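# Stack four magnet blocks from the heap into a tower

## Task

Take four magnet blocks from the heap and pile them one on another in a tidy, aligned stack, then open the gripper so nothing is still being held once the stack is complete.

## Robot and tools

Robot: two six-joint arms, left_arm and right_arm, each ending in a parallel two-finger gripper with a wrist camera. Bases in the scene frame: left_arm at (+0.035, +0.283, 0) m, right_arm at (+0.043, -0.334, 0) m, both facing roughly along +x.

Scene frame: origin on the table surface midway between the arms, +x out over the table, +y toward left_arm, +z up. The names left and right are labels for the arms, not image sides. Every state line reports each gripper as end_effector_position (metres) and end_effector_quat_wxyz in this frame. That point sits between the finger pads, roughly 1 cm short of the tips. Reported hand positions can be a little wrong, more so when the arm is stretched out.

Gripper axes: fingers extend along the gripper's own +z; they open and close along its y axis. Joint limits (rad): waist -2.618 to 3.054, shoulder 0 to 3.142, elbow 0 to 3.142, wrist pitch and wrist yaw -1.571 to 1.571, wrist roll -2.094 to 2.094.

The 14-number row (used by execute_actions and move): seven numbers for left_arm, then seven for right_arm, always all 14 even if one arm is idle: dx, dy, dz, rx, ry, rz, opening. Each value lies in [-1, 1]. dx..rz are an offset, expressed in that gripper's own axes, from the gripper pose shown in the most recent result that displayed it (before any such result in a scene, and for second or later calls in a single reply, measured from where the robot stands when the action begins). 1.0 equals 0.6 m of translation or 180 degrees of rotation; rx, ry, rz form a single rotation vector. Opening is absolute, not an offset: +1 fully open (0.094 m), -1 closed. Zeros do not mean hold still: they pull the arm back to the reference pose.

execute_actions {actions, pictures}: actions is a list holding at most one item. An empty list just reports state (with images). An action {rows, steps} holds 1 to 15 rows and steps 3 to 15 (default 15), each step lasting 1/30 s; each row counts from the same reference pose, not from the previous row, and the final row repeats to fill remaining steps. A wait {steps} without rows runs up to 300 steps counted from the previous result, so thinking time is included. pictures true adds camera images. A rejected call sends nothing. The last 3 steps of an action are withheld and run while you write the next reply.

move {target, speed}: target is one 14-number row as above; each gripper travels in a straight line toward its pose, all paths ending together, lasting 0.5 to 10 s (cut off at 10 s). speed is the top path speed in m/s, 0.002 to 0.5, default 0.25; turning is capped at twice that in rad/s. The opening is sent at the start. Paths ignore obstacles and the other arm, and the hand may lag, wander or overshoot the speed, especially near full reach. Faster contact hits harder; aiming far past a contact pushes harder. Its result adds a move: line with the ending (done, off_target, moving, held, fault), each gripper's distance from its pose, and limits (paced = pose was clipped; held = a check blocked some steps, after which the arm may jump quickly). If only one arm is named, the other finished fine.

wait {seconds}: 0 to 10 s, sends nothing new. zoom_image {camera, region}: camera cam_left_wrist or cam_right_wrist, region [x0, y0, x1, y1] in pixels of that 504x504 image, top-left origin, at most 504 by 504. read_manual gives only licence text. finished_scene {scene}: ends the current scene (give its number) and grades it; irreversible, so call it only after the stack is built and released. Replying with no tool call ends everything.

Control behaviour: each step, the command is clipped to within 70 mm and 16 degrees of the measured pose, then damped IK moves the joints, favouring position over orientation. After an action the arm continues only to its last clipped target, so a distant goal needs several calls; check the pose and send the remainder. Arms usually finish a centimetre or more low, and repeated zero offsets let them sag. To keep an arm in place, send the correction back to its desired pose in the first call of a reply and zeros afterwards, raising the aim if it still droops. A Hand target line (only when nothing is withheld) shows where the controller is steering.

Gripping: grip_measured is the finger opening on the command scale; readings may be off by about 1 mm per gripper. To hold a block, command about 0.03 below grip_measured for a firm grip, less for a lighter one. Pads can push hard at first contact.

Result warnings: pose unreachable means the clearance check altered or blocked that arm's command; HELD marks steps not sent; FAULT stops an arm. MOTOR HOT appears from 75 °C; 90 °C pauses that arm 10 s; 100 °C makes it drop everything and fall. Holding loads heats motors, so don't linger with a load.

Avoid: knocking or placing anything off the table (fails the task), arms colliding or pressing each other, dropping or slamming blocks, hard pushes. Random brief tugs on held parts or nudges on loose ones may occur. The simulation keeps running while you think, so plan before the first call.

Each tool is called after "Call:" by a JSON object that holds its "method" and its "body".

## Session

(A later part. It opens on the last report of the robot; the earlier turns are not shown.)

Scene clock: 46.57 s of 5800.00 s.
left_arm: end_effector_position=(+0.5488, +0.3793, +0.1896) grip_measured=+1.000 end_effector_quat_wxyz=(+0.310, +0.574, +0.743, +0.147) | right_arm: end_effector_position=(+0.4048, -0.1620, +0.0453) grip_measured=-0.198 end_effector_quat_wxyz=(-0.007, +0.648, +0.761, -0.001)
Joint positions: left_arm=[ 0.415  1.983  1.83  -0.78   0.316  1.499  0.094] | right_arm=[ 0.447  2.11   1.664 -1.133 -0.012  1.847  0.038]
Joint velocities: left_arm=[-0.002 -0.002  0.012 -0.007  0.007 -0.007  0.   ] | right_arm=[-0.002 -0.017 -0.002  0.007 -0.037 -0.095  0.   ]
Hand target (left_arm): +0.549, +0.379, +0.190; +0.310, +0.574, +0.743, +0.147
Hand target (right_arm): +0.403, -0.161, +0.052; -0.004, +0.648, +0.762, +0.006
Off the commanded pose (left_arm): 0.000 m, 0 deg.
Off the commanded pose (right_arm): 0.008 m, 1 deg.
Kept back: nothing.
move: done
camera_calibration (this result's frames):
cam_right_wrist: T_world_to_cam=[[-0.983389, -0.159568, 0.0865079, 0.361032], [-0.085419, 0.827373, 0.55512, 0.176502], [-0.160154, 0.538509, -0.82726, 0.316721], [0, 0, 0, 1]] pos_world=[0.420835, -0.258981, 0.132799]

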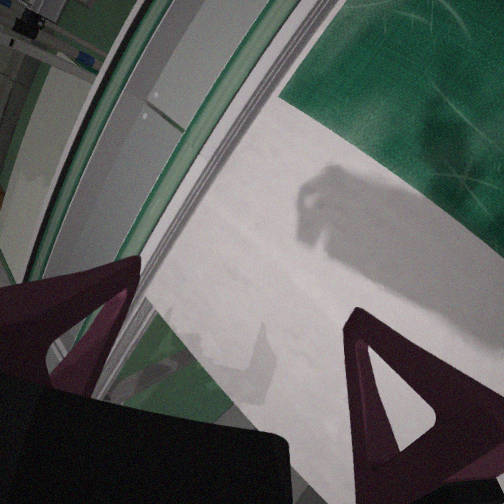

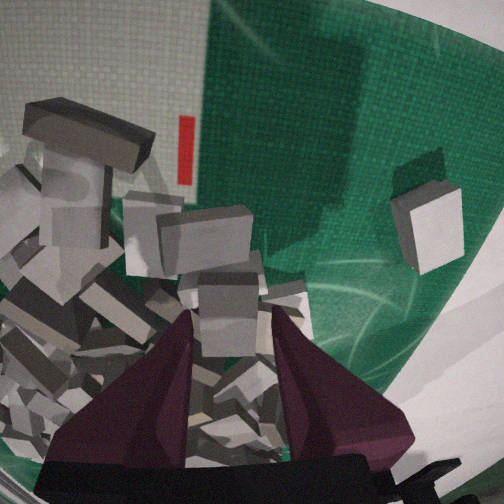

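Call:
{"method": "move", "body": {"target": [0,0,0,0,0,0,1, 0,0.006,0.012,0,0,0,-0.3], "speed": 0.05}}

Call:
{"method": "move", "body": {"target": [0,0,0,0,0,0,1, 0,0,0,0,0,0,-0.53]}}

Call:
{"method": "move", "body": {"target": [0,0,0,0,0,0,1, 0,0.01,-0.11,0,0,0,-0.53], "speed": 0.15}}

Scene clock: 47.53 s of 5800.00 s.
left_arm: end_effector_position=(+0.5488, +0.3793, +0.1896) grip_measured=+1.000 end_effector_quat_wxyz=(+0.310, +0.574, +0.743, +0.147) | right_arm: end_effector_position=(+0.4074, -0.1606, +0.0396) grip_measured=-0.298 end_effector_quat_wxyz=(-0.007, +0.648, +0.761, -0.000)
Joint positions: left_arm=[ 0.415  1.983  1.83  -0.78   0.316  1.499  0.094] | right_arm=[ 0.447  2.125  1.664 -1.117 -0.013  1.847  0.033]
Joint velocities: left_arm=[-0.002  0.002 -0.007 -0.022 -0.081 -0.007  0.   ] | right_arm=[-0.002 -0.007 -0.002 -0.066  0.081 -0.022 -0.   ]
Hand target (left_arm): +0.549, +0.379, +0.190; +0.310, +0.574, +0.743, +0.147
Hand target (right_arm): +0.408, -0.162, +0.038; -0.007, +0.648, +0.761, -0.001
Off the commanded pose (left_arm): 0.000 m, 0 deg.
Off the commanded pose (right_arm): 0.002 m, 0 deg.
Kept back: nothing.
move: done
camera_calibration (this result's frames):
cam_right_wrist: T_world_to_cam=[[-0.983455, -0.159731, 0.0854583, 0.364314], [-0.0858198, 0.826246, 0.556733, 0.178574], [-0.159537, 0.540188, -0.826284, 0.311585], [0, 0, 0, 1]] pos_world=[0.423321, -0.257668, 0.126905]

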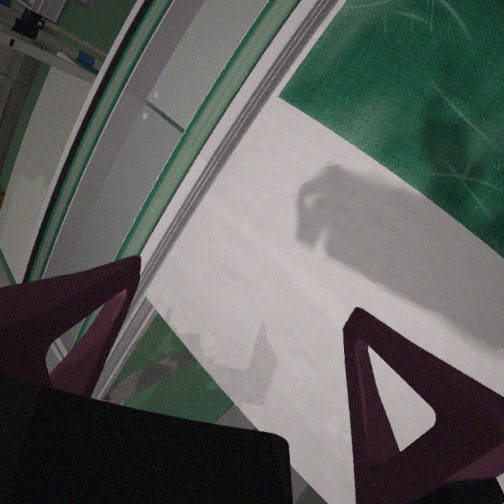

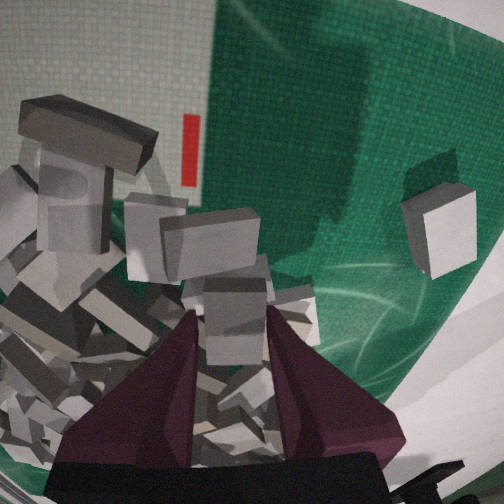

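Scene clock: 48.03 s of 5800.00 s.
left_arm: end_effector_position=(+0.5488, +0.3793, +0.1896) grip_measured=+1.000 end_effector_quat_wxyz=(+0.310, +0.574, +0.743, +0.147) | right_arm: end_effector_position=(+0.4075, -0.1603, +0.0396) grip_measured=-0.475 end_effector_quat_wxyz=(-0.008, +0.648, +0.761, +0.000)
Joint positions: left_arm=[ 0.415  1.983  1.83  -0.78   0.316  1.499  0.094] | right_arm=[ 0.447  2.125  1.664 -1.116 -0.014  1.847  0.025]
Joint velocities: left_arm=[ 0.002  0.017 -0.007 -0.022  0.007 -0.037  0.   ] | right_arm=[-0.012 -0.007  0.002 -0.022 -0.037 -0.022  0.   ]
Hand target (left_arm): +0.549, +0.379, +0.190; +0.310, +0.574, +0.743, +0.147
Hand target (right_arm): +0.407, -0.160, +0.040; -0.008, +0.648, +0.761, -0.000
Off the commanded pose (left_arm): 0.000 m, 0 deg.
Off the commanded pose (right_arm): 0.000 m, 0 deg.
Kept back: nothing.
move: done
camera_calibration (this result's frames):
cam_right_wrist: T_world_to_cam=[[-0.983487, -0.159813, 0.0849334, 0.36448], [-0.0860213, 0.825682, 0.557539, 0.178376], [-0.15923, 0.541026, -0.825795, 0.311483], [0, 0, 0, 1]] pos_world=[0.423403, -0.257554, 0.126813]

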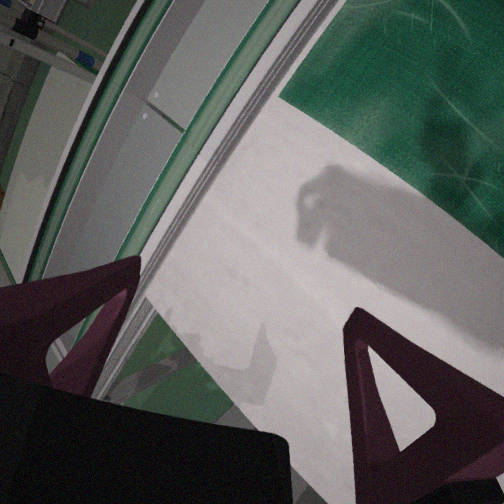

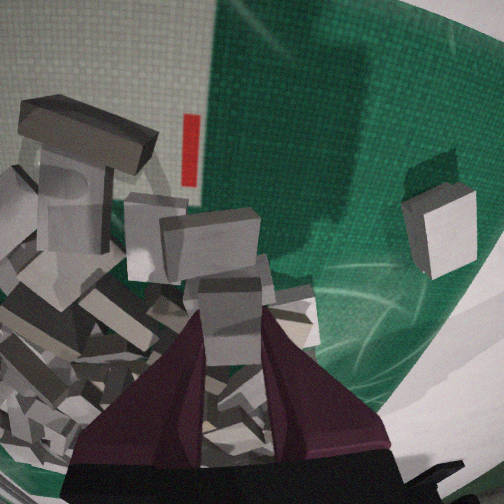

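Scene clock: 49.13 s of 5800.00 s.
left_arm: end_effector_position=(+0.5488, +0.3793, +0.1896) grip_measured=+1.000 end_effector_quat_wxyz=(+0.310, +0.574, +0.743, +0.147) | right_arm: end_effector_position=(+0.4101, -0.1590, +0.0974) grip_measured=-0.475 end_effector_quat_wxyz=(-0.011, +0.648, +0.761, -0.005)
Joint positions: left_arm=[ 0.415  1.983  1.83  -0.78   0.316  1.499  0.094] | right_arm=[ 0.447  2.125  1.895 -1.36  -0.015  1.847  0.025]
Joint velocities: left_arm=[ 0.007 -0.002 -0.007  0.066 -0.022 -0.022  0.   ] | right_arm=[-0.002  0.007  0.007 -0.037  0.007 -0.022 -0.   ]
Hand target (left_arm): +0.549, +0.379, +0.190; +0.310, +0.574, +0.743, +0.147
Hand target (right_arm): +0.413, -0.159, +0.106; -0.008, +0.648, +0.761, +0.000
Off the commanded pose (left_arm): 0.000 m, 0 deg.
Off the commanded pose (right_arm): 0.009 m, 1 deg.
Kept back: nothing.
move: done
camera_calibration (this result's frames):
cam_right_wrist: T_world_to_cam=[[-0.98242, -0.159382, 0.0972039, 0.360802], [-0.0794894, 0.828257, 0.554682, 0.143246], [-0.168916, 0.537204, -0.826365, 0.362317], [0, 0, 0, 1]] pos_world=[0.427047, -0.255777, 0.184879]

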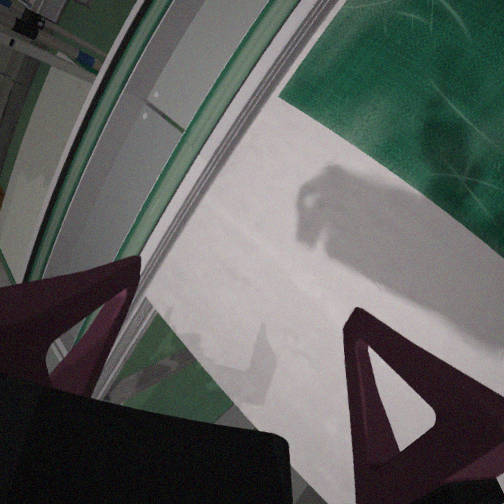

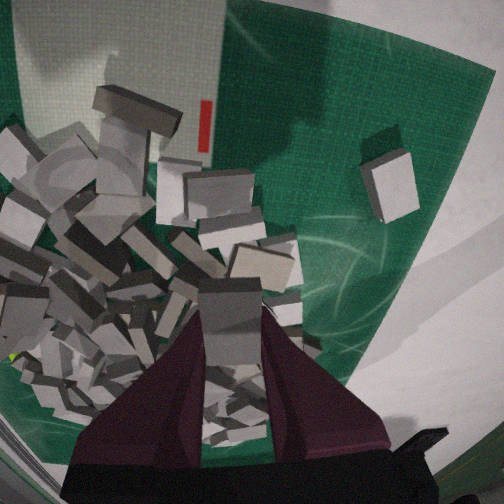

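Call:
{"method": "move", "body": {"target": [0,0,0,0,0,0,1, -0.053,-0.181,0.055,-0.006,-0.004,-0.142,-0.51]}}

Call:
{"method": "move", "body": {"target": [0,0,0,0,0,0,1, 0,0,0.03,-0.004,-0.008,0,-0.51], "speed": 0.05}}

Call:
{"method": "zoom_image", "body": {"camera": "cam_right_wrist", "region": [160, 220, 310, 390]}}

Scene clock: 50.90 s of 5800.00 s.
left_arm: end_effector_position=(+0.5488, +0.3793, +0.1896) grip_measured=+1.000 end_effector_quat_wxyz=(+0.310, +0.574, +0.743, +0.147) | right_arm: end_effector_position=(+0.3075, -0.2068, +0.0594) grip_measured=-0.474 end_effector_quat_wxyz=(-0.013, +0.471, +0.882, -0.004)
Joint positions: left_arm=[ 0.415  1.983  1.83  -0.78   0.316  1.499  0.094] | right_arm=[ 0.447  1.712  1.181 -1.063 -0.015  1.417  0.025]
Joint velocities: left_arm=[ 0.007  0.002  0.007  0.051 -0.051 -0.007  0.   ] | right_arm=[-0.002 -0.007 -0.002  0.007 -0.007 -0.022 -0.   ]
Hand target (left_arm): +0.549, +0.379, +0.190; +0.310, +0.574, +0.743, +0.147
Hand target (right_arm): +0.307, -0.207, +0.064; -0.001, +0.464, +0.886, -0.000
Off the commanded pose (left_arm): 0.000 m, 0 deg.
Off the commanded pose (right_arm): 0.007 m, 2 deg.
Kept back: nothing.
move: done
camera_calibration (this result's frames):
cam_right_wrist: T_world_to_cam=[[-0.82593, -0.555694, 0.0950973, 0.126089], [-0.416129, 0.7147, 0.562175, 0.275397], [-0.380363, 0.424745, -0.821532, 0.380739], [0, 0, 0, 1]] pos_world=[0.363561, -0.288476, 0.145977]

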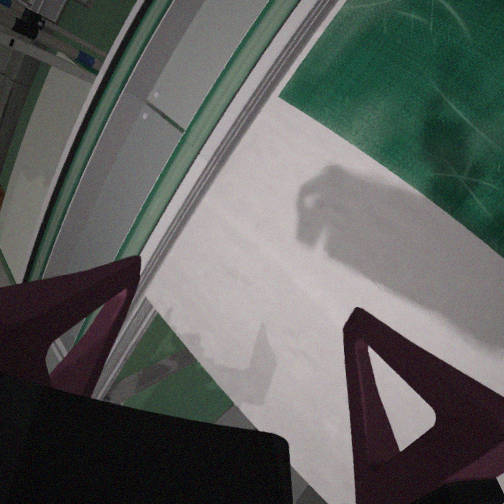

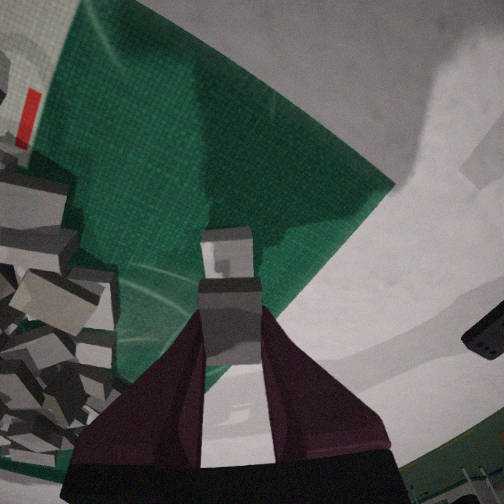

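Scene clock: 51.80 s of 5800.00 s.
left_arm: end_effector_position=(+0.5488, +0.3793, +0.1896) grip_measured=+1.000 end_effector_quat_wxyz=(+0.310, +0.574, +0.743, +0.147) | right_arm: end_effector_position=(+0.3092, -0.2063, +0.0455) grip_measured=-0.474 end_effector_quat_wxyz=(-0.005, +0.473, +0.881, +0.005)
Joint positions: left_arm=[ 0.415  1.983  1.83  -0.78   0.316  1.499  0.094] | right_arm=[ 0.447  1.712  1.124 -0.979 -0.014  1.423  0.025]
Joint velocities: left_arm=[-0.002  0.012 -0.002  0.022 -0.037 -0.007  0.   ] | right_arm=[ 0.002  0.002 -0.022 -0.037  0.022 -0.051 -0.   ]
Hand target (left_arm): +0.549, +0.379, +0.190; +0.310, +0.574, +0.743, +0.147
Hand target (right_arm): +0.307, -0.207, +0.041; +0.001, +0.471, +0.882, -0.005
Off the commanded pose (left_arm): 0.000 m, 0 deg.
Off the commanded pose (right_arm): 0.005 m, 1 deg.
Kept back: nothing.
move: done
camera_calibration (this result's frames):
cam_right_wrist: T_world_to_cam=[[-0.831253, -0.551446, 0.0701913, 0.132795], [-0.425012, 0.711838, 0.559153, 0.285787], [-0.358307, 0.434965, -0.826088, 0.365253], [0, 0, 0, 1]] pos_world=[0.362722, -0.289077, 0.132612]

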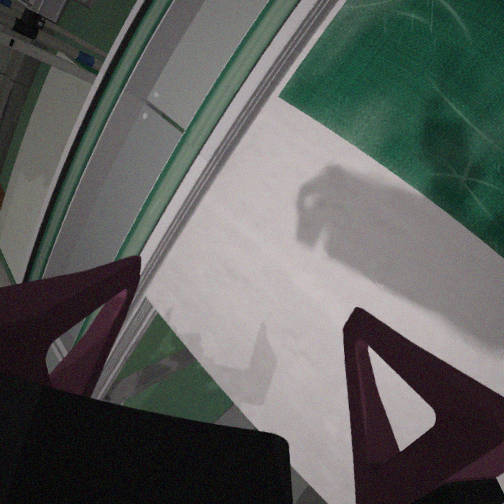

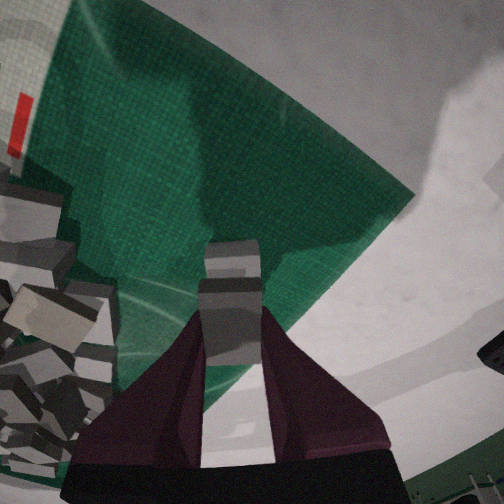

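Region (160, 220, 310, 390) of cam_right_wrist's 504x504 image, scaled by 2.965, with more detail than that image has; it fills the left 445 columns of this view, and the rest is white.

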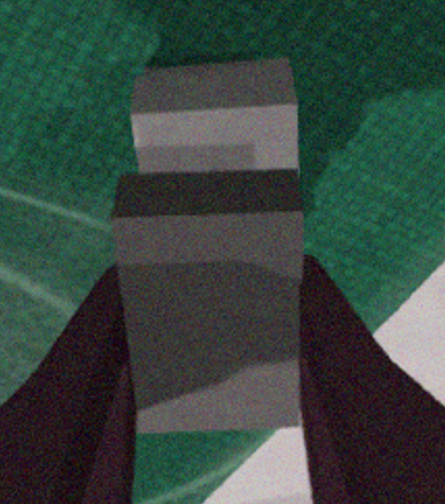

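Call:
{"method": "move", "body": {"target": [0,0,0,0,0,0,1, -0.006,-0.004,0.021,0,0,-0.022,-0.51], "speed": 0.03}}

Call:
{"method": "zoom_image", "body": {"camera": "cam_right_wrist", "region": [160, 220, 310, 390]}}

Scene clock: 53.43 s of 5800.00 s.
left_arm: end_effector_position=(+0.5488, +0.3793, +0.1896) grip_measured=+1.000 end_effector_quat_wxyz=(+0.310, +0.574, +0.743, +0.147) | right_arm: end_effector_position=(+0.3099, -0.2058, +0.0386) grip_measured=-0.474 end_effector_quat_wxyz=(-0.000, +0.441, +0.898, +0.011)
Joint positions: left_arm=[ 0.415  1.983  1.83  -0.78   0.316  1.499  0.094] | right_arm=[ 0.447  1.712  1.094 -0.936 -0.015  1.349  0.025]
Joint velocities: left_arm=[-0.012 -0.002 -0.002  0.007 -0.007 -0.022  0.   ] | right_arm=[ 0.012 -0.027 -0.012 -0.007  0.007 -0.095 -0.001]
Hand target (left_arm): +0.549, +0.379, +0.190; +0.310, +0.574, +0.743, +0.147
Hand target (right_arm): +0.309, -0.210, +0.033; -0.004, +0.443, +0.897, +0.006
Off the commanded pose (left_arm): 0.000 m, 0 deg.
Off the commanded pose (right_arm): 0.007 m, 1 deg.
Kept back: nothing.
move: done
camera_calibration (this result's frames):
cam_right_wrist: T_world_to_cam=[[-0.789517, -0.611229, 0.0553374, 0.109503], [-0.483483, 0.674969, 0.55737, 0.300208], [-0.378032, 0.413298, -0.828418, 0.361355], [0, 0, 0, 1]] pos_world=[0.368203, -0.285047, 0.125967]

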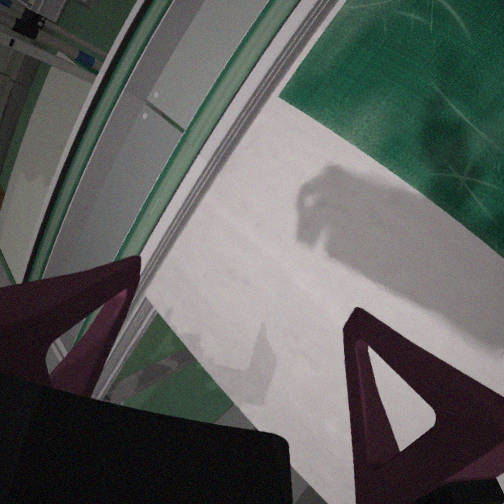

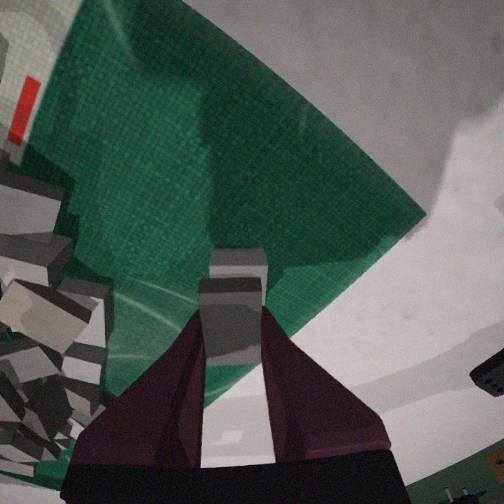

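Region (160, 220, 310, 390) of cam_right_wrist's 504x504 image, scaled by 2.965, with more detail than that image has; it fills the left 445 columns of this view, and the rest is white.

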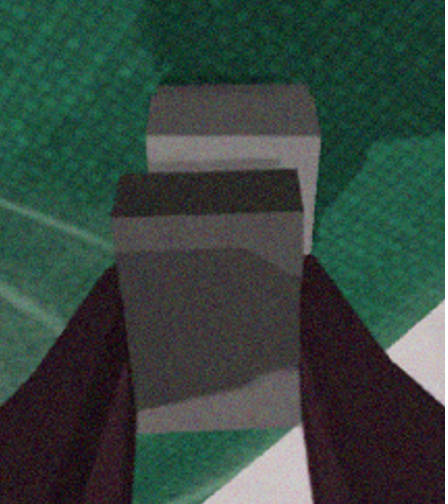

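Call:
{"method": "move", "body": {"target": [0,0,0,0,0,0,1, -0.012,-0.016,-0.006,0.004,0,0.006,-0.51], "speed": 0.03}}

Call:
{"method": "zoom_image", "body": {"camera": "cam_right_wrist", "region": [160, 220, 310, 390]}}

Scene clock: 54.40 s of 5800.00 s.
left_arm: end_effector_position=(+0.5488, +0.3793, +0.1896) grip_measured=+1.000 end_effector_quat_wxyz=(+0.310, +0.574, +0.743, +0.147) | right_arm: end_effector_position=(+0.3099, -0.2118, +0.0386) grip_measured=-0.474 end_effector_quat_wxyz=(-0.004, +0.448, +0.894, +0.007)
Joint positions: left_arm=[ 0.415  1.983  1.83  -0.78   0.316  1.499  0.094] | right_arm=[ 0.427  1.712  1.094 -0.947 -0.015  1.346  0.025]
Joint velocities: left_arm=[0.002 0.012 0.002 0.022 0.051 0.007 0.   ] | right_arm=[-0.017  0.002 -0.002 -0.066 -0.037  0.007 -0.001]
Hand target (left_arm): +0.549, +0.379, +0.190; +0.310, +0.574, +0.743, +0.147
Hand target (right_arm): +0.307, -0.217, +0.042; -0.003, +0.449, +0.893, +0.006
Off the commanded pose (left_arm): 0.000 m, 0 deg.
Off the commanded pose (right_arm): 0.007 m, 0 deg.
Kept back: nothing.
move: done
camera_calibration (this result's frames):
cam_right_wrist: T_world_to_cam=[[-0.798598, -0.598287, 0.0655272, 0.110896], [-0.467021, 0.684669, 0.55957, 0.301139], [-0.379648, 0.416269, -0.826188, 0.364847], [0, 0, 0, 1]] pos_world=[0.367714, -0.291708, 0.125657]

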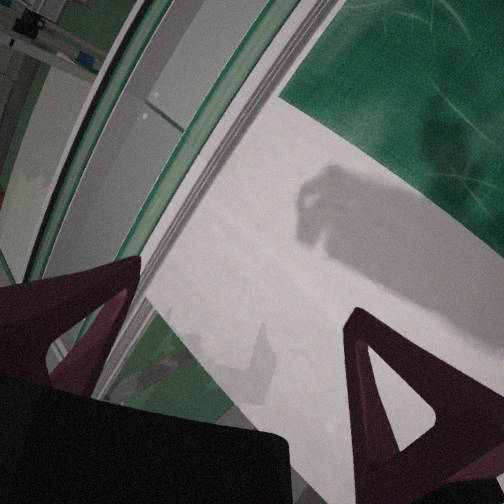

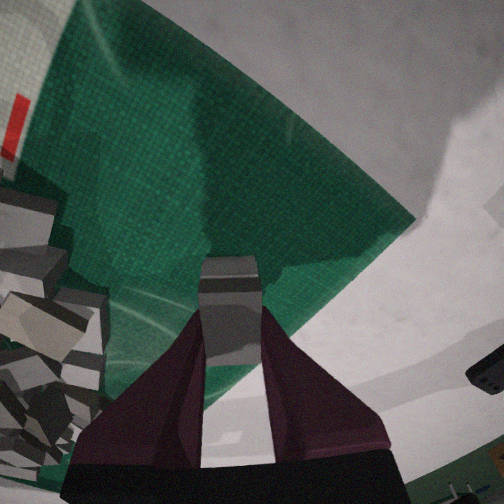

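Region (160, 220, 310, 390) of cam_right_wrist's 504x504 image, scaled by 2.965, with more detail than that image has; it fills the left 445 columns of this view, and the rest is white.

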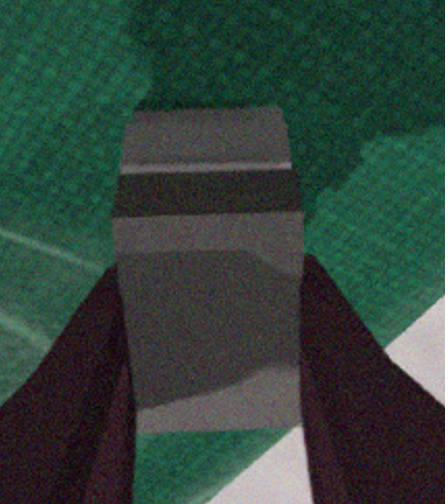

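Call:
{"method": "move", "body": {"target": [0,0,0,0,0,0,1, 0,0,0.011,0,0,0,-0.51], "speed": 0.03}}

Call:
{"method": "move", "body": {"target": [0,0,0,0,0,0,1, 0,0,0,0,0,0,-0.15]}}

Call:
{"method": "move", "body": {"target": [0,0,0,0,0,0,1, 0,0,-0.1,0,-0.005,0,-0.1]}}

Call:
{"method": "move", "body": {"target": [0,0,0,0,0,0,1, -0.085,0.18,0,0,0,-0.35,-0.1], "speed": 0.4}}

Scene clock: 55.33 s of 5800.00 s.
left_arm: end_effector_position=(+0.5488, +0.3793, +0.1896) grip_measured=+1.000 end_effector_quat_wxyz=(+0.310, +0.574, +0.743, +0.147) | right_arm: end_effector_position=(+0.3139, -0.2100, +0.0387) grip_measured=-0.474 end_effector_quat_wxyz=(+0.002, +0.448, +0.894, +0.014)
Joint positions: left_arm=[ 0.415  1.983  1.83  -0.78   0.316  1.499  0.094] | right_arm=[ 0.427  1.712  1.094 -0.929 -0.016  1.346  0.025]
Joint velocities: left_arm=[-0.012  0.017 -0.002  0.037 -0.007 -0.095  0.   ] | right_arm=[-0.017 -0.012 -0.002  0.022 -0.095 -0.022  0.   ]
Hand target (left_arm): +0.549, +0.379, +0.190; +0.310, +0.574, +0.743, +0.147
Hand target (right_arm): +0.310, -0.212, +0.032; -0.004, +0.448, +0.894, +0.007
Off the commanded pose (left_arm): 0.000 m, 0 deg.
Off the commanded pose (right_arm): 0.008 m, 1 deg.
Kept back: nothing.
move: done
camera_calibration (this result's frames):
cam_right_wrist: T_world_to_cam=[[-0.799288, -0.599029, 0.0479916, 0.115981], [-0.476355, 0.680237, 0.557103, 0.303808], [-0.366366, 0.422425, -0.829056, 0.362895], [0, 0, 0, 1]] pos_world=[0.370375, -0.290481, 0.126042]

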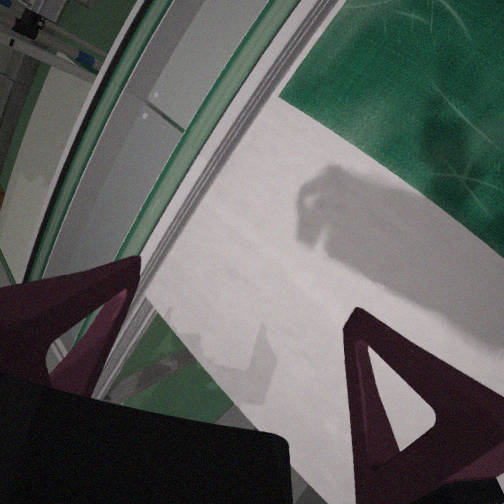

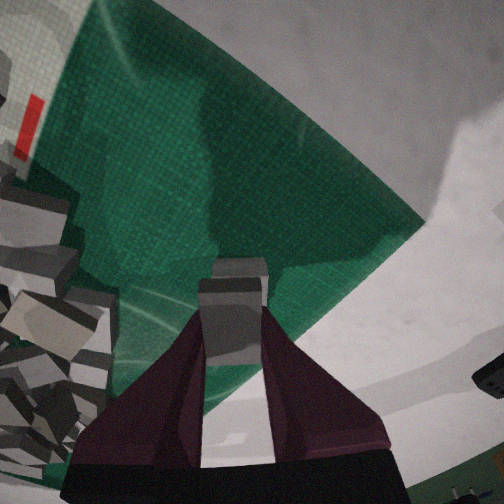

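Scene clock: 55.83 s of 5800.00 s.
left_arm: end_effector_position=(+0.5488, +0.3793, +0.1896) grip_measured=+1.000 end_effector_quat_wxyz=(+0.310, +0.574, +0.743, +0.147) | right_arm: end_effector_position=(+0.3139, -0.2099, +0.0387) grip_measured=-0.152 end_effector_quat_wxyz=(+0.002, +0.448, +0.894, +0.015)
Joint positions: left_arm=[ 0.415  1.983  1.83  -0.78   0.316  1.499  0.094] | right_arm=[ 0.427  1.712  1.094 -0.929 -0.016  1.346  0.04 ]
Joint velocities: left_arm=[ 0.017 -0.022 -0.012  0.022 -0.007  0.022  0.   ] | right_arm=[-0.002 -0.007 -0.017  0.007 -0.037 -0.007 -0.   ]
Hand target (left_arm): +0.549, +0.379, +0.190; +0.310, +0.574, +0.743, +0.147
Hand target (right_arm): +0.314, -0.210, +0.039; +0.002, +0.448, +0.894, +0.014
Off the commanded pose (left_arm): 0.000 m, 0 deg.
Off the commanded pose (right_arm): 0.000 m, 0 deg.
Kept back: nothing.
move: done
camera_calibration (this result's frames):
cam_right_wrist: T_world_to_cam=[[-0.799275, -0.599053, 0.0479063, 0.11599], [-0.476276, 0.680038, 0.557414, 0.303673], [-0.366498, 0.42271, -0.828852, 0.362953], [0, 0, 0, 1]] pos_world=[0.370362, -0.290449, 0.126006]

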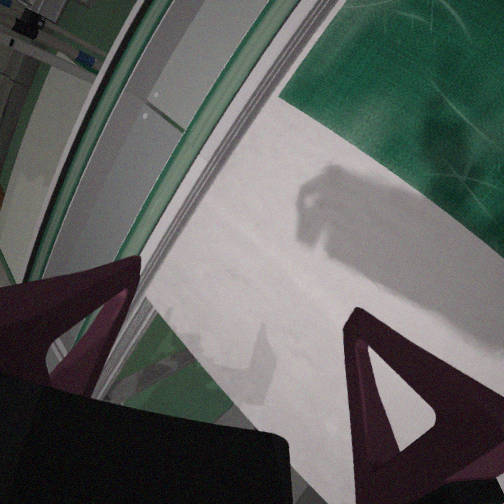

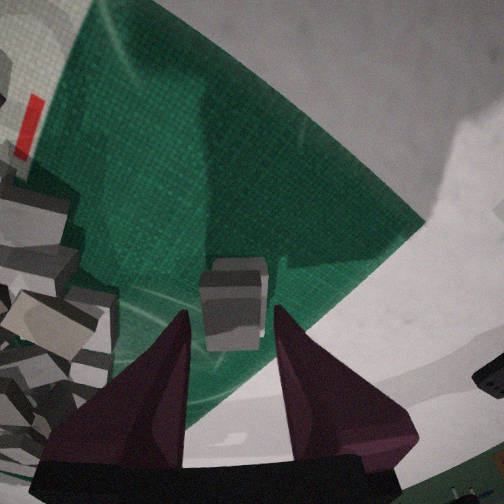

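Scene clock: 56.87 s of 5800.00 s.
left_arm: end_effector_position=(+0.5488, +0.3793, +0.1896) grip_measured=+1.000 end_effector_quat_wxyz=(+0.310, +0.574, +0.743, +0.147) | right_arm: end_effector_position=(+0.3085, -0.2123, +0.0888) grip_measured=-0.102 end_effector_quat_wxyz=(-0.005, +0.449, +0.893, +0.007)
Joint positions: left_arm=[ 0.415  1.983  1.83  -0.78   0.316  1.499  0.094] | right_arm=[ 0.427  1.655  1.238 -1.149 -0.016  1.349  0.042]
Joint velocities: left_arm=[-0.007 -0.017  0.007  0.007 -0.022 -0.11   0.   ] | right_arm=[-0.007  0.002 -0.012 -0.007 -0.007  0.007 -0.001]
Hand target (left_arm): +0.549, +0.379, +0.190; +0.310, +0.574, +0.743, +0.147
Hand target (right_arm): +0.312, -0.211, +0.098; +0.009, +0.448, +0.894, +0.011
Off the commanded pose (left_arm): 0.000 m, 0 deg.
Off the commanded pose (right_arm): 0.011 m, 2 deg.
Kept back: nothing.
move: off_target (right_arm)
camera_calibration (this result's frames):
cam_right_wrist: T_world_to_cam=[[-0.799823, -0.596457, 0.0672451, 0.10682], [-0.464285, 0.685777, 0.56049, 0.272036], [-0.380423, 0.417072, -0.825426, 0.406316], [0, 0, 0, 1]] pos_world=[0.366312, -0.292306, 0.175727]

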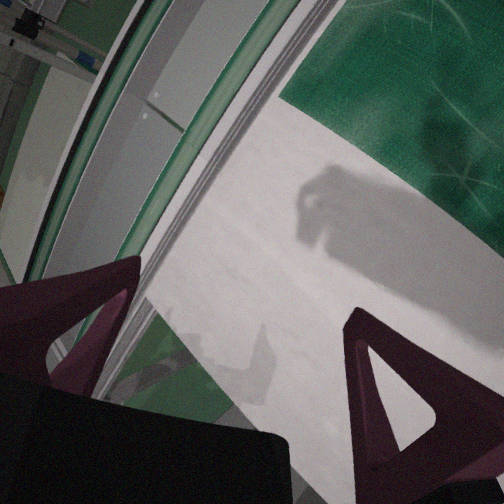

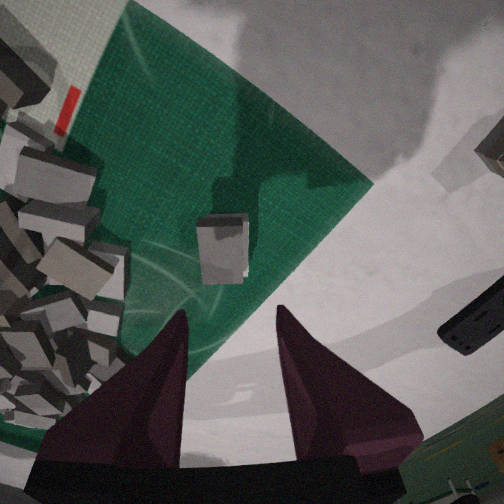

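Scene clock: 58.97 s of 5800.00 s.
left_arm: end_effector_position=(+0.5488, +0.3793, +0.1896) grip_measured=+1.000 end_effector_quat_wxyz=(+0.310, +0.574, +0.743, +0.147) | right_arm: end_effector_position=(+0.4184, -0.1872, +0.0861) grip_measured=-0.102 end_effector_quat_wxyz=(-0.010, -0.085, +0.996, +0.006)
Joint positions: left_arm=[ 0.415  1.983  1.83  -0.78   0.316  1.499  0.094] | right_arm=[ 0.374  2.106  1.822 -1.302 -0.016  0.193  0.042]
Joint velocities: left_arm=[-0.002 -0.012 -0.002  0.11   0.007  0.007  0.   ] | right_arm=[ 0.002  0.002 -0.022 -0.051  0.022 -0.007  0.   ]
Hand target (left_arm): +0.549, +0.379, +0.190; +0.310, +0.574, +0.743, +0.147
Hand target (right_arm): +0.426, -0.189, +0.092; +0.000, -0.084, +0.996, +0.009
Off the commanded pose (left_arm): 0.000 m, 0 deg.
Off the commanded pose (right_arm): 0.008 m, 1 deg.
Kept back: nothing.
move: done
camera_calibration (this result's frames):
cam_right_wrist: T_world_to_cam=[[0.170554, -0.983361, 0.0625546, -0.268148], [-0.819099, -0.106203, 0.563736, 0.307345], [-0.547712, -0.147386, -0.823583, 0.3996], [0, 0, 0, 1]] pos_world=[0.516346, -0.17215, 0.172616]

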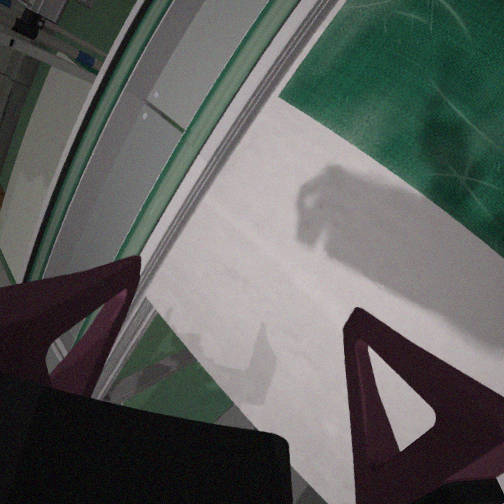

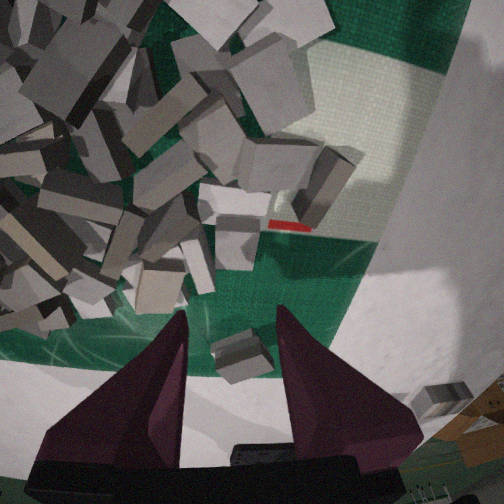

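Call:
{"method": "move", "body": {"target": [0,0,0,0,0,0,1, -0.006,-0.014,0.07,0,-0.07,0,-0.2], "speed": 0.15}}

Scene clock: 60.60 s of 5800.00 s.
left_arm: end_effector_position=(+0.5488, +0.3793, +0.1896) grip_measured=+1.000 end_effector_quat_wxyz=(+0.310, +0.574, +0.743, +0.147) | right_arm: end_effector_position=(+0.4189, -0.1922, +0.0384) grip_measured=-0.198 end_effector_quat_wxyz=(+0.083, -0.085, +0.993, +0.018)
Joint positions: left_arm=[ 0.415  1.983  1.83  -0.78   0.316  1.499  0.094] | right_arm=[ 0.374  1.96   1.398 -0.839  0.011  0.191  0.038]
Joint velocities: left_arm=[-0.002 -0.012  0.002  0.051 -0.095 -0.037  0.   ] | right_arm=[-0.017 -0.007 -0.007 -0.066 -0.066 -0.022 -0.001]
Hand target (left_arm): +0.549, +0.379, +0.190; +0.310, +0.574, +0.743, +0.147
Hand target (right_arm): +0.423, -0.195, +0.043; +0.099, -0.085, +0.991, +0.014
Off the commanded pose (left_arm): 0.000 m, 0 deg.
Off the commanded pose (right_arm): 0.007 m, 2 deg.
Kept back: nothing.
move: done
camera_calibration (this result's frames):
cam_right_wrist: T_world_to_cam=[[0.159763, -0.985743, 0.052792, -0.265716], [-0.907734, -0.125683, 0.400279, 0.373718], [-0.387937, -0.111871, -0.914872, 0.303238], [0, 0, 0, 1]] pos_world=[0.499325, -0.181034, 0.14186]

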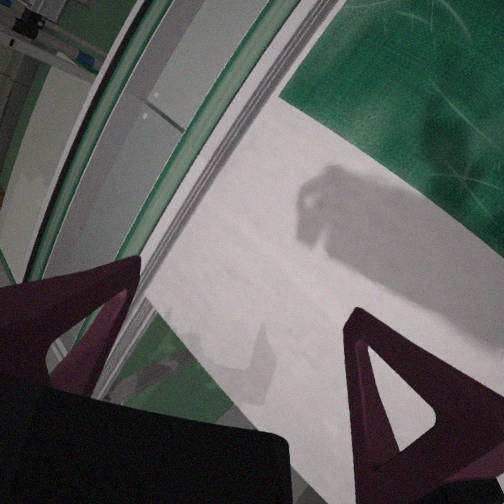

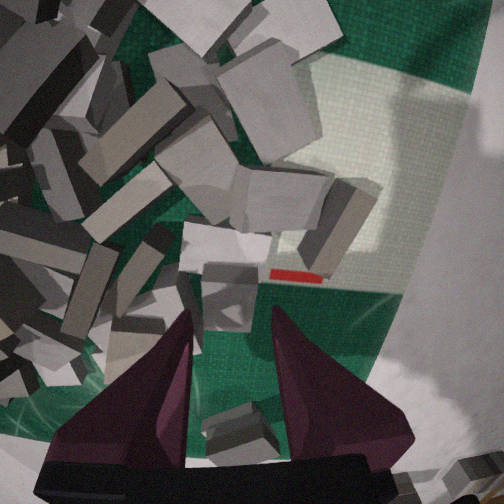

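Call:
{"method": "move", "body": {"target": [0,0,0,0,0,0,1, -0.004,0.003,0.025,0,-0.005,0,-0.28], "speed": 0.05}}

Scene clock: 61.53 s of 5800.00 s.
left_arm: end_effector_position=(+0.5488, +0.3793, +0.1896) grip_measured=+1.000 end_effector_quat_wxyz=(+0.310, +0.574, +0.743, +0.147) | right_arm: end_effector_position=(+0.4259, -0.1896, +0.0373) grip_measured=-0.278 end_effector_quat_wxyz=(+0.097, -0.085, +0.991, +0.022)
Joint positions: left_arm=[ 0.415  1.983  1.83  -0.78   0.316  1.499  0.094] | right_arm=[ 0.374  1.965  1.396 -0.804  0.011  0.191  0.034]
Joint velocities: left_arm=[-0.002  0.002  0.002 -0.066 -0.022  0.022  0.   ] | right_arm=[ 0.007 -0.012 -0.051  0.022 -0.007 -0.007 -0.   ]
Hand target (left_arm): +0.549, +0.379, +0.190; +0.310, +0.574, +0.743, +0.147
Hand target (right_arm): +0.423, -0.190, +0.024; +0.091, -0.085, +0.992, +0.019
Off the commanded pose (left_arm): 0.000 m, 0 deg.
Off the commanded pose (right_arm): 0.013 m, 1 deg.
Kept back: nothing.
move: off_target (right_arm)
camera_calibration (this result's frames):
cam_right_wrist: T_world_to_cam=[[0.158462, -0.986238, 0.0471709, -0.263481], [-0.917827, -0.129522, 0.375256, 0.385355], [-0.363982, -0.102758, -0.92572, 0.297177], [0, 0, 0, 1]] pos_world=[0.503608, -0.179405, 0.142925]

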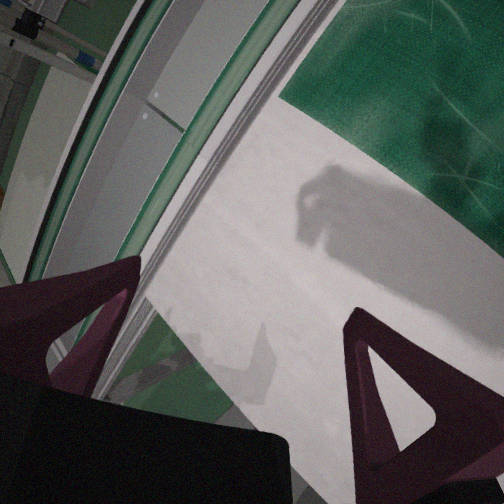

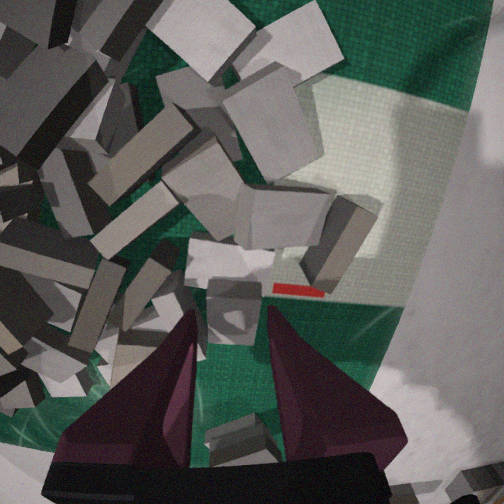

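Call:
{"method": "move", "body": {"target": [0,0,0,0,0,0,1, 0.014,0,0.03,0,0,0,-0.28], "speed": 0.05}}

Scene clock: 62.50 s of 5800.00 s.
left_arm: end_effector_position=(+0.5488, +0.3793, +0.1896) grip_measured=+1.000 end_effector_quat_wxyz=(+0.310, +0.574, +0.743, +0.147) | right_arm: end_effector_position=(+0.4205, -0.1918, +0.0217) grip_measured=-0.278 end_effector_quat_wxyz=(+0.093, -0.085, +0.992, +0.020)
Joint positions: left_arm=[ 0.415  1.983  1.83  -0.78   0.316  1.499  0.094] | right_arm=[ 0.374  1.971  1.341 -0.75   0.012  0.191  0.034]
Joint velocities: left_arm=[-0.002 -0.017  0.002 -0.022  0.007 -0.007  0.   ] | right_arm=[-0.017  0.002 -0.007 -0.007  0.051 -0.022 -0.001]
Hand target (left_arm): +0.549, +0.379, +0.190; +0.310, +0.574, +0.743, +0.147
Hand target (right_arm): +0.421, -0.190, +0.018; +0.096, -0.085, +0.991, +0.022
Off the commanded pose (left_arm): 0.000 m, 0 deg.
Off the commanded pose (right_arm): 0.004 m, 0 deg.
Kept back: nothing.
move: done
camera_calibration (this result's frames):
cam_right_wrist: T_world_to_cam=[[0.158666, -0.986089, 0.0495247, -0.26417], [-0.915111, -0.128043, 0.382331, 0.384934], [-0.370671, -0.105984, -0.922697, 0.282728], [0, 0, 0, 1]] pos_world=[0.498971, -0.181242, 0.126783]

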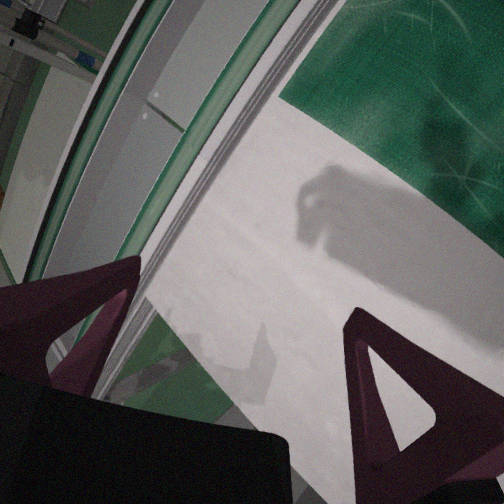

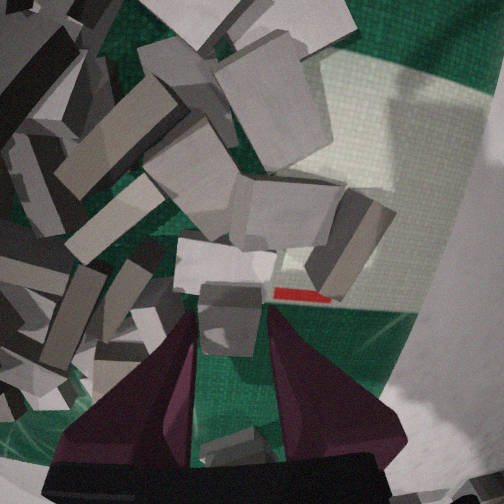

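Call:
{"method": "move", "body": {"target": [0,0,0,0,0,0,1, 0,0,0,0,0,0,-0.53]}}

Call:
{"method": "move", "body": {"target": [0,0,0,0,0,0,1, 0.02,0,-0.14,0,0.055,0,-0.53], "speed": 0.2}}

Scene clock: 64.87 s of 5800.00 s.
left_arm: end_effector_position=(+0.5488, +0.3793, +0.1896) grip_measured=+1.000 end_effector_quat_wxyz=(+0.310, +0.574, +0.743, +0.147) | right_arm: end_effector_position=(+0.4210, -0.1915, +0.0218) grip_measured=-0.476 end_effector_quat_wxyz=(+0.094, -0.085, +0.992, +0.021)
Joint positions: left_arm=[ 0.415  1.983  1.83  -0.78   0.316  1.499  0.094] | right_arm=[ 0.374  1.971  1.341 -0.748  0.011  0.191  0.025]
Joint velocities: left_arm=[-0.002 -0.007  0.027  0.11  -0.007 -0.007  0.   ] | right_arm=[-0.007 -0.017 -0.017 -0.007 -0.022  0.081  0.   ]
Hand target (left_arm): +0.549, +0.379, +0.190; +0.310, +0.574, +0.743, +0.147
Hand target (right_arm): +0.420, -0.192, +0.022; +0.093, -0.085, +0.992, +0.020
Off the commanded pose (left_arm): 0.000 m, 0 deg.
Off the commanded pose (right_arm): 0.001 m, 0 deg.
Kept back: nothing.
move: done
camera_calibration (this result's frames):
cam_right_wrist: T_world_to_cam=[[0.158639, -0.986135, 0.0486953, -0.263975], [-0.915867, -0.128554, 0.380345, 0.385646], [-0.368812, -0.104936, -0.923562, 0.282475], [0, 0, 0, 1]] pos_world=[0.499257, -0.181097, 0.127059]

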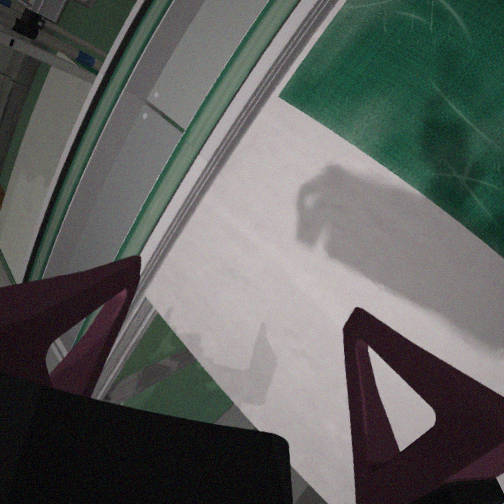

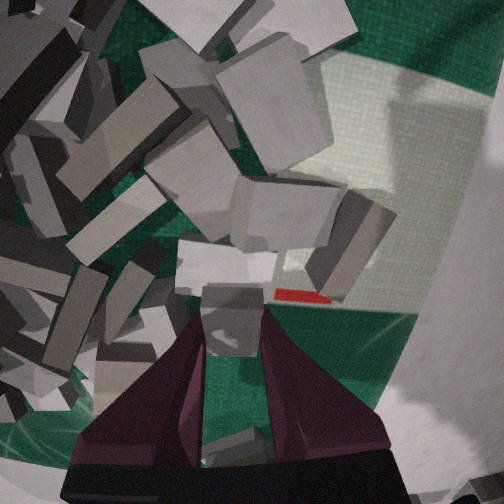

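Scene clock: 66.03 s of 5800.00 s.
left_arm: end_effector_position=(+0.5488, +0.3793, +0.1896) grip_measured=+1.000 end_effector_quat_wxyz=(+0.310, +0.574, +0.743, +0.147) | right_arm: end_effector_position=(+0.3862, -0.1998, +0.0898) grip_measured=-0.476 end_effector_quat_wxyz=(-0.009, -0.086, +0.996, +0.005)
Joint positions: left_arm=[ 0.415  1.983  1.83  -0.78   0.316  1.499  0.094] | right_arm=[ 0.374  1.963  1.625 -1.248 -0.014  0.191  0.025]
Joint velocities: left_arm=[ 0.002 -0.012  0.007  0.066 -0.022 -0.022  0.   ] | right_arm=[ 0.007  0.012 -0.022  0.007  0.007  0.022  0.   ]
Hand target (left_arm): +0.549, +0.379, +0.190; +0.310, +0.574, +0.743, +0.147
Hand target (right_arm): +0.393, -0.197, +0.102; +0.008, -0.085, +0.996, +0.014
Off the commanded pose (left_arm): 0.000 m, 0 deg.
Off the commanded pose (right_arm): 0.015 m, 2 deg.
Kept back: nothing.
move: off_target (right_arm)
camera_calibration (this result's frames):
cam_right_wrist: T_world_to_cam=[[0.172345, -0.982944, 0.0641732, -0.276045], [-0.819886, -0.107036, 0.562433, 0.27779], [-0.545971, -0.149547, -0.824349, 0.382124], [0, 0, 0, 1]] pos_world=[0.48396, -0.184458, 0.176481]

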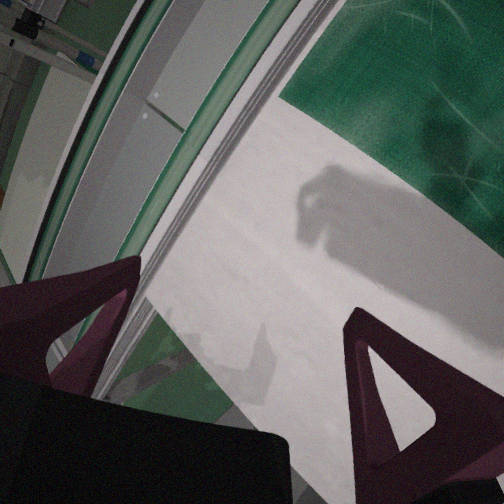

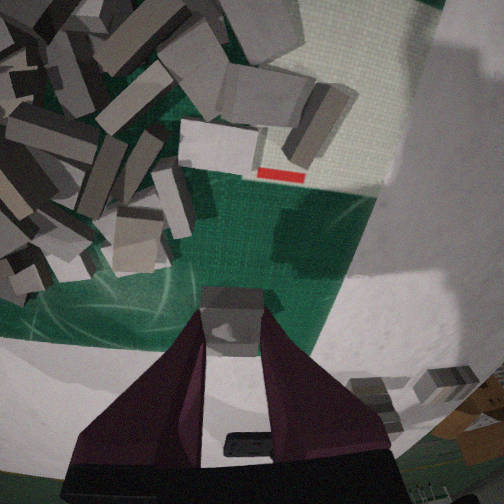

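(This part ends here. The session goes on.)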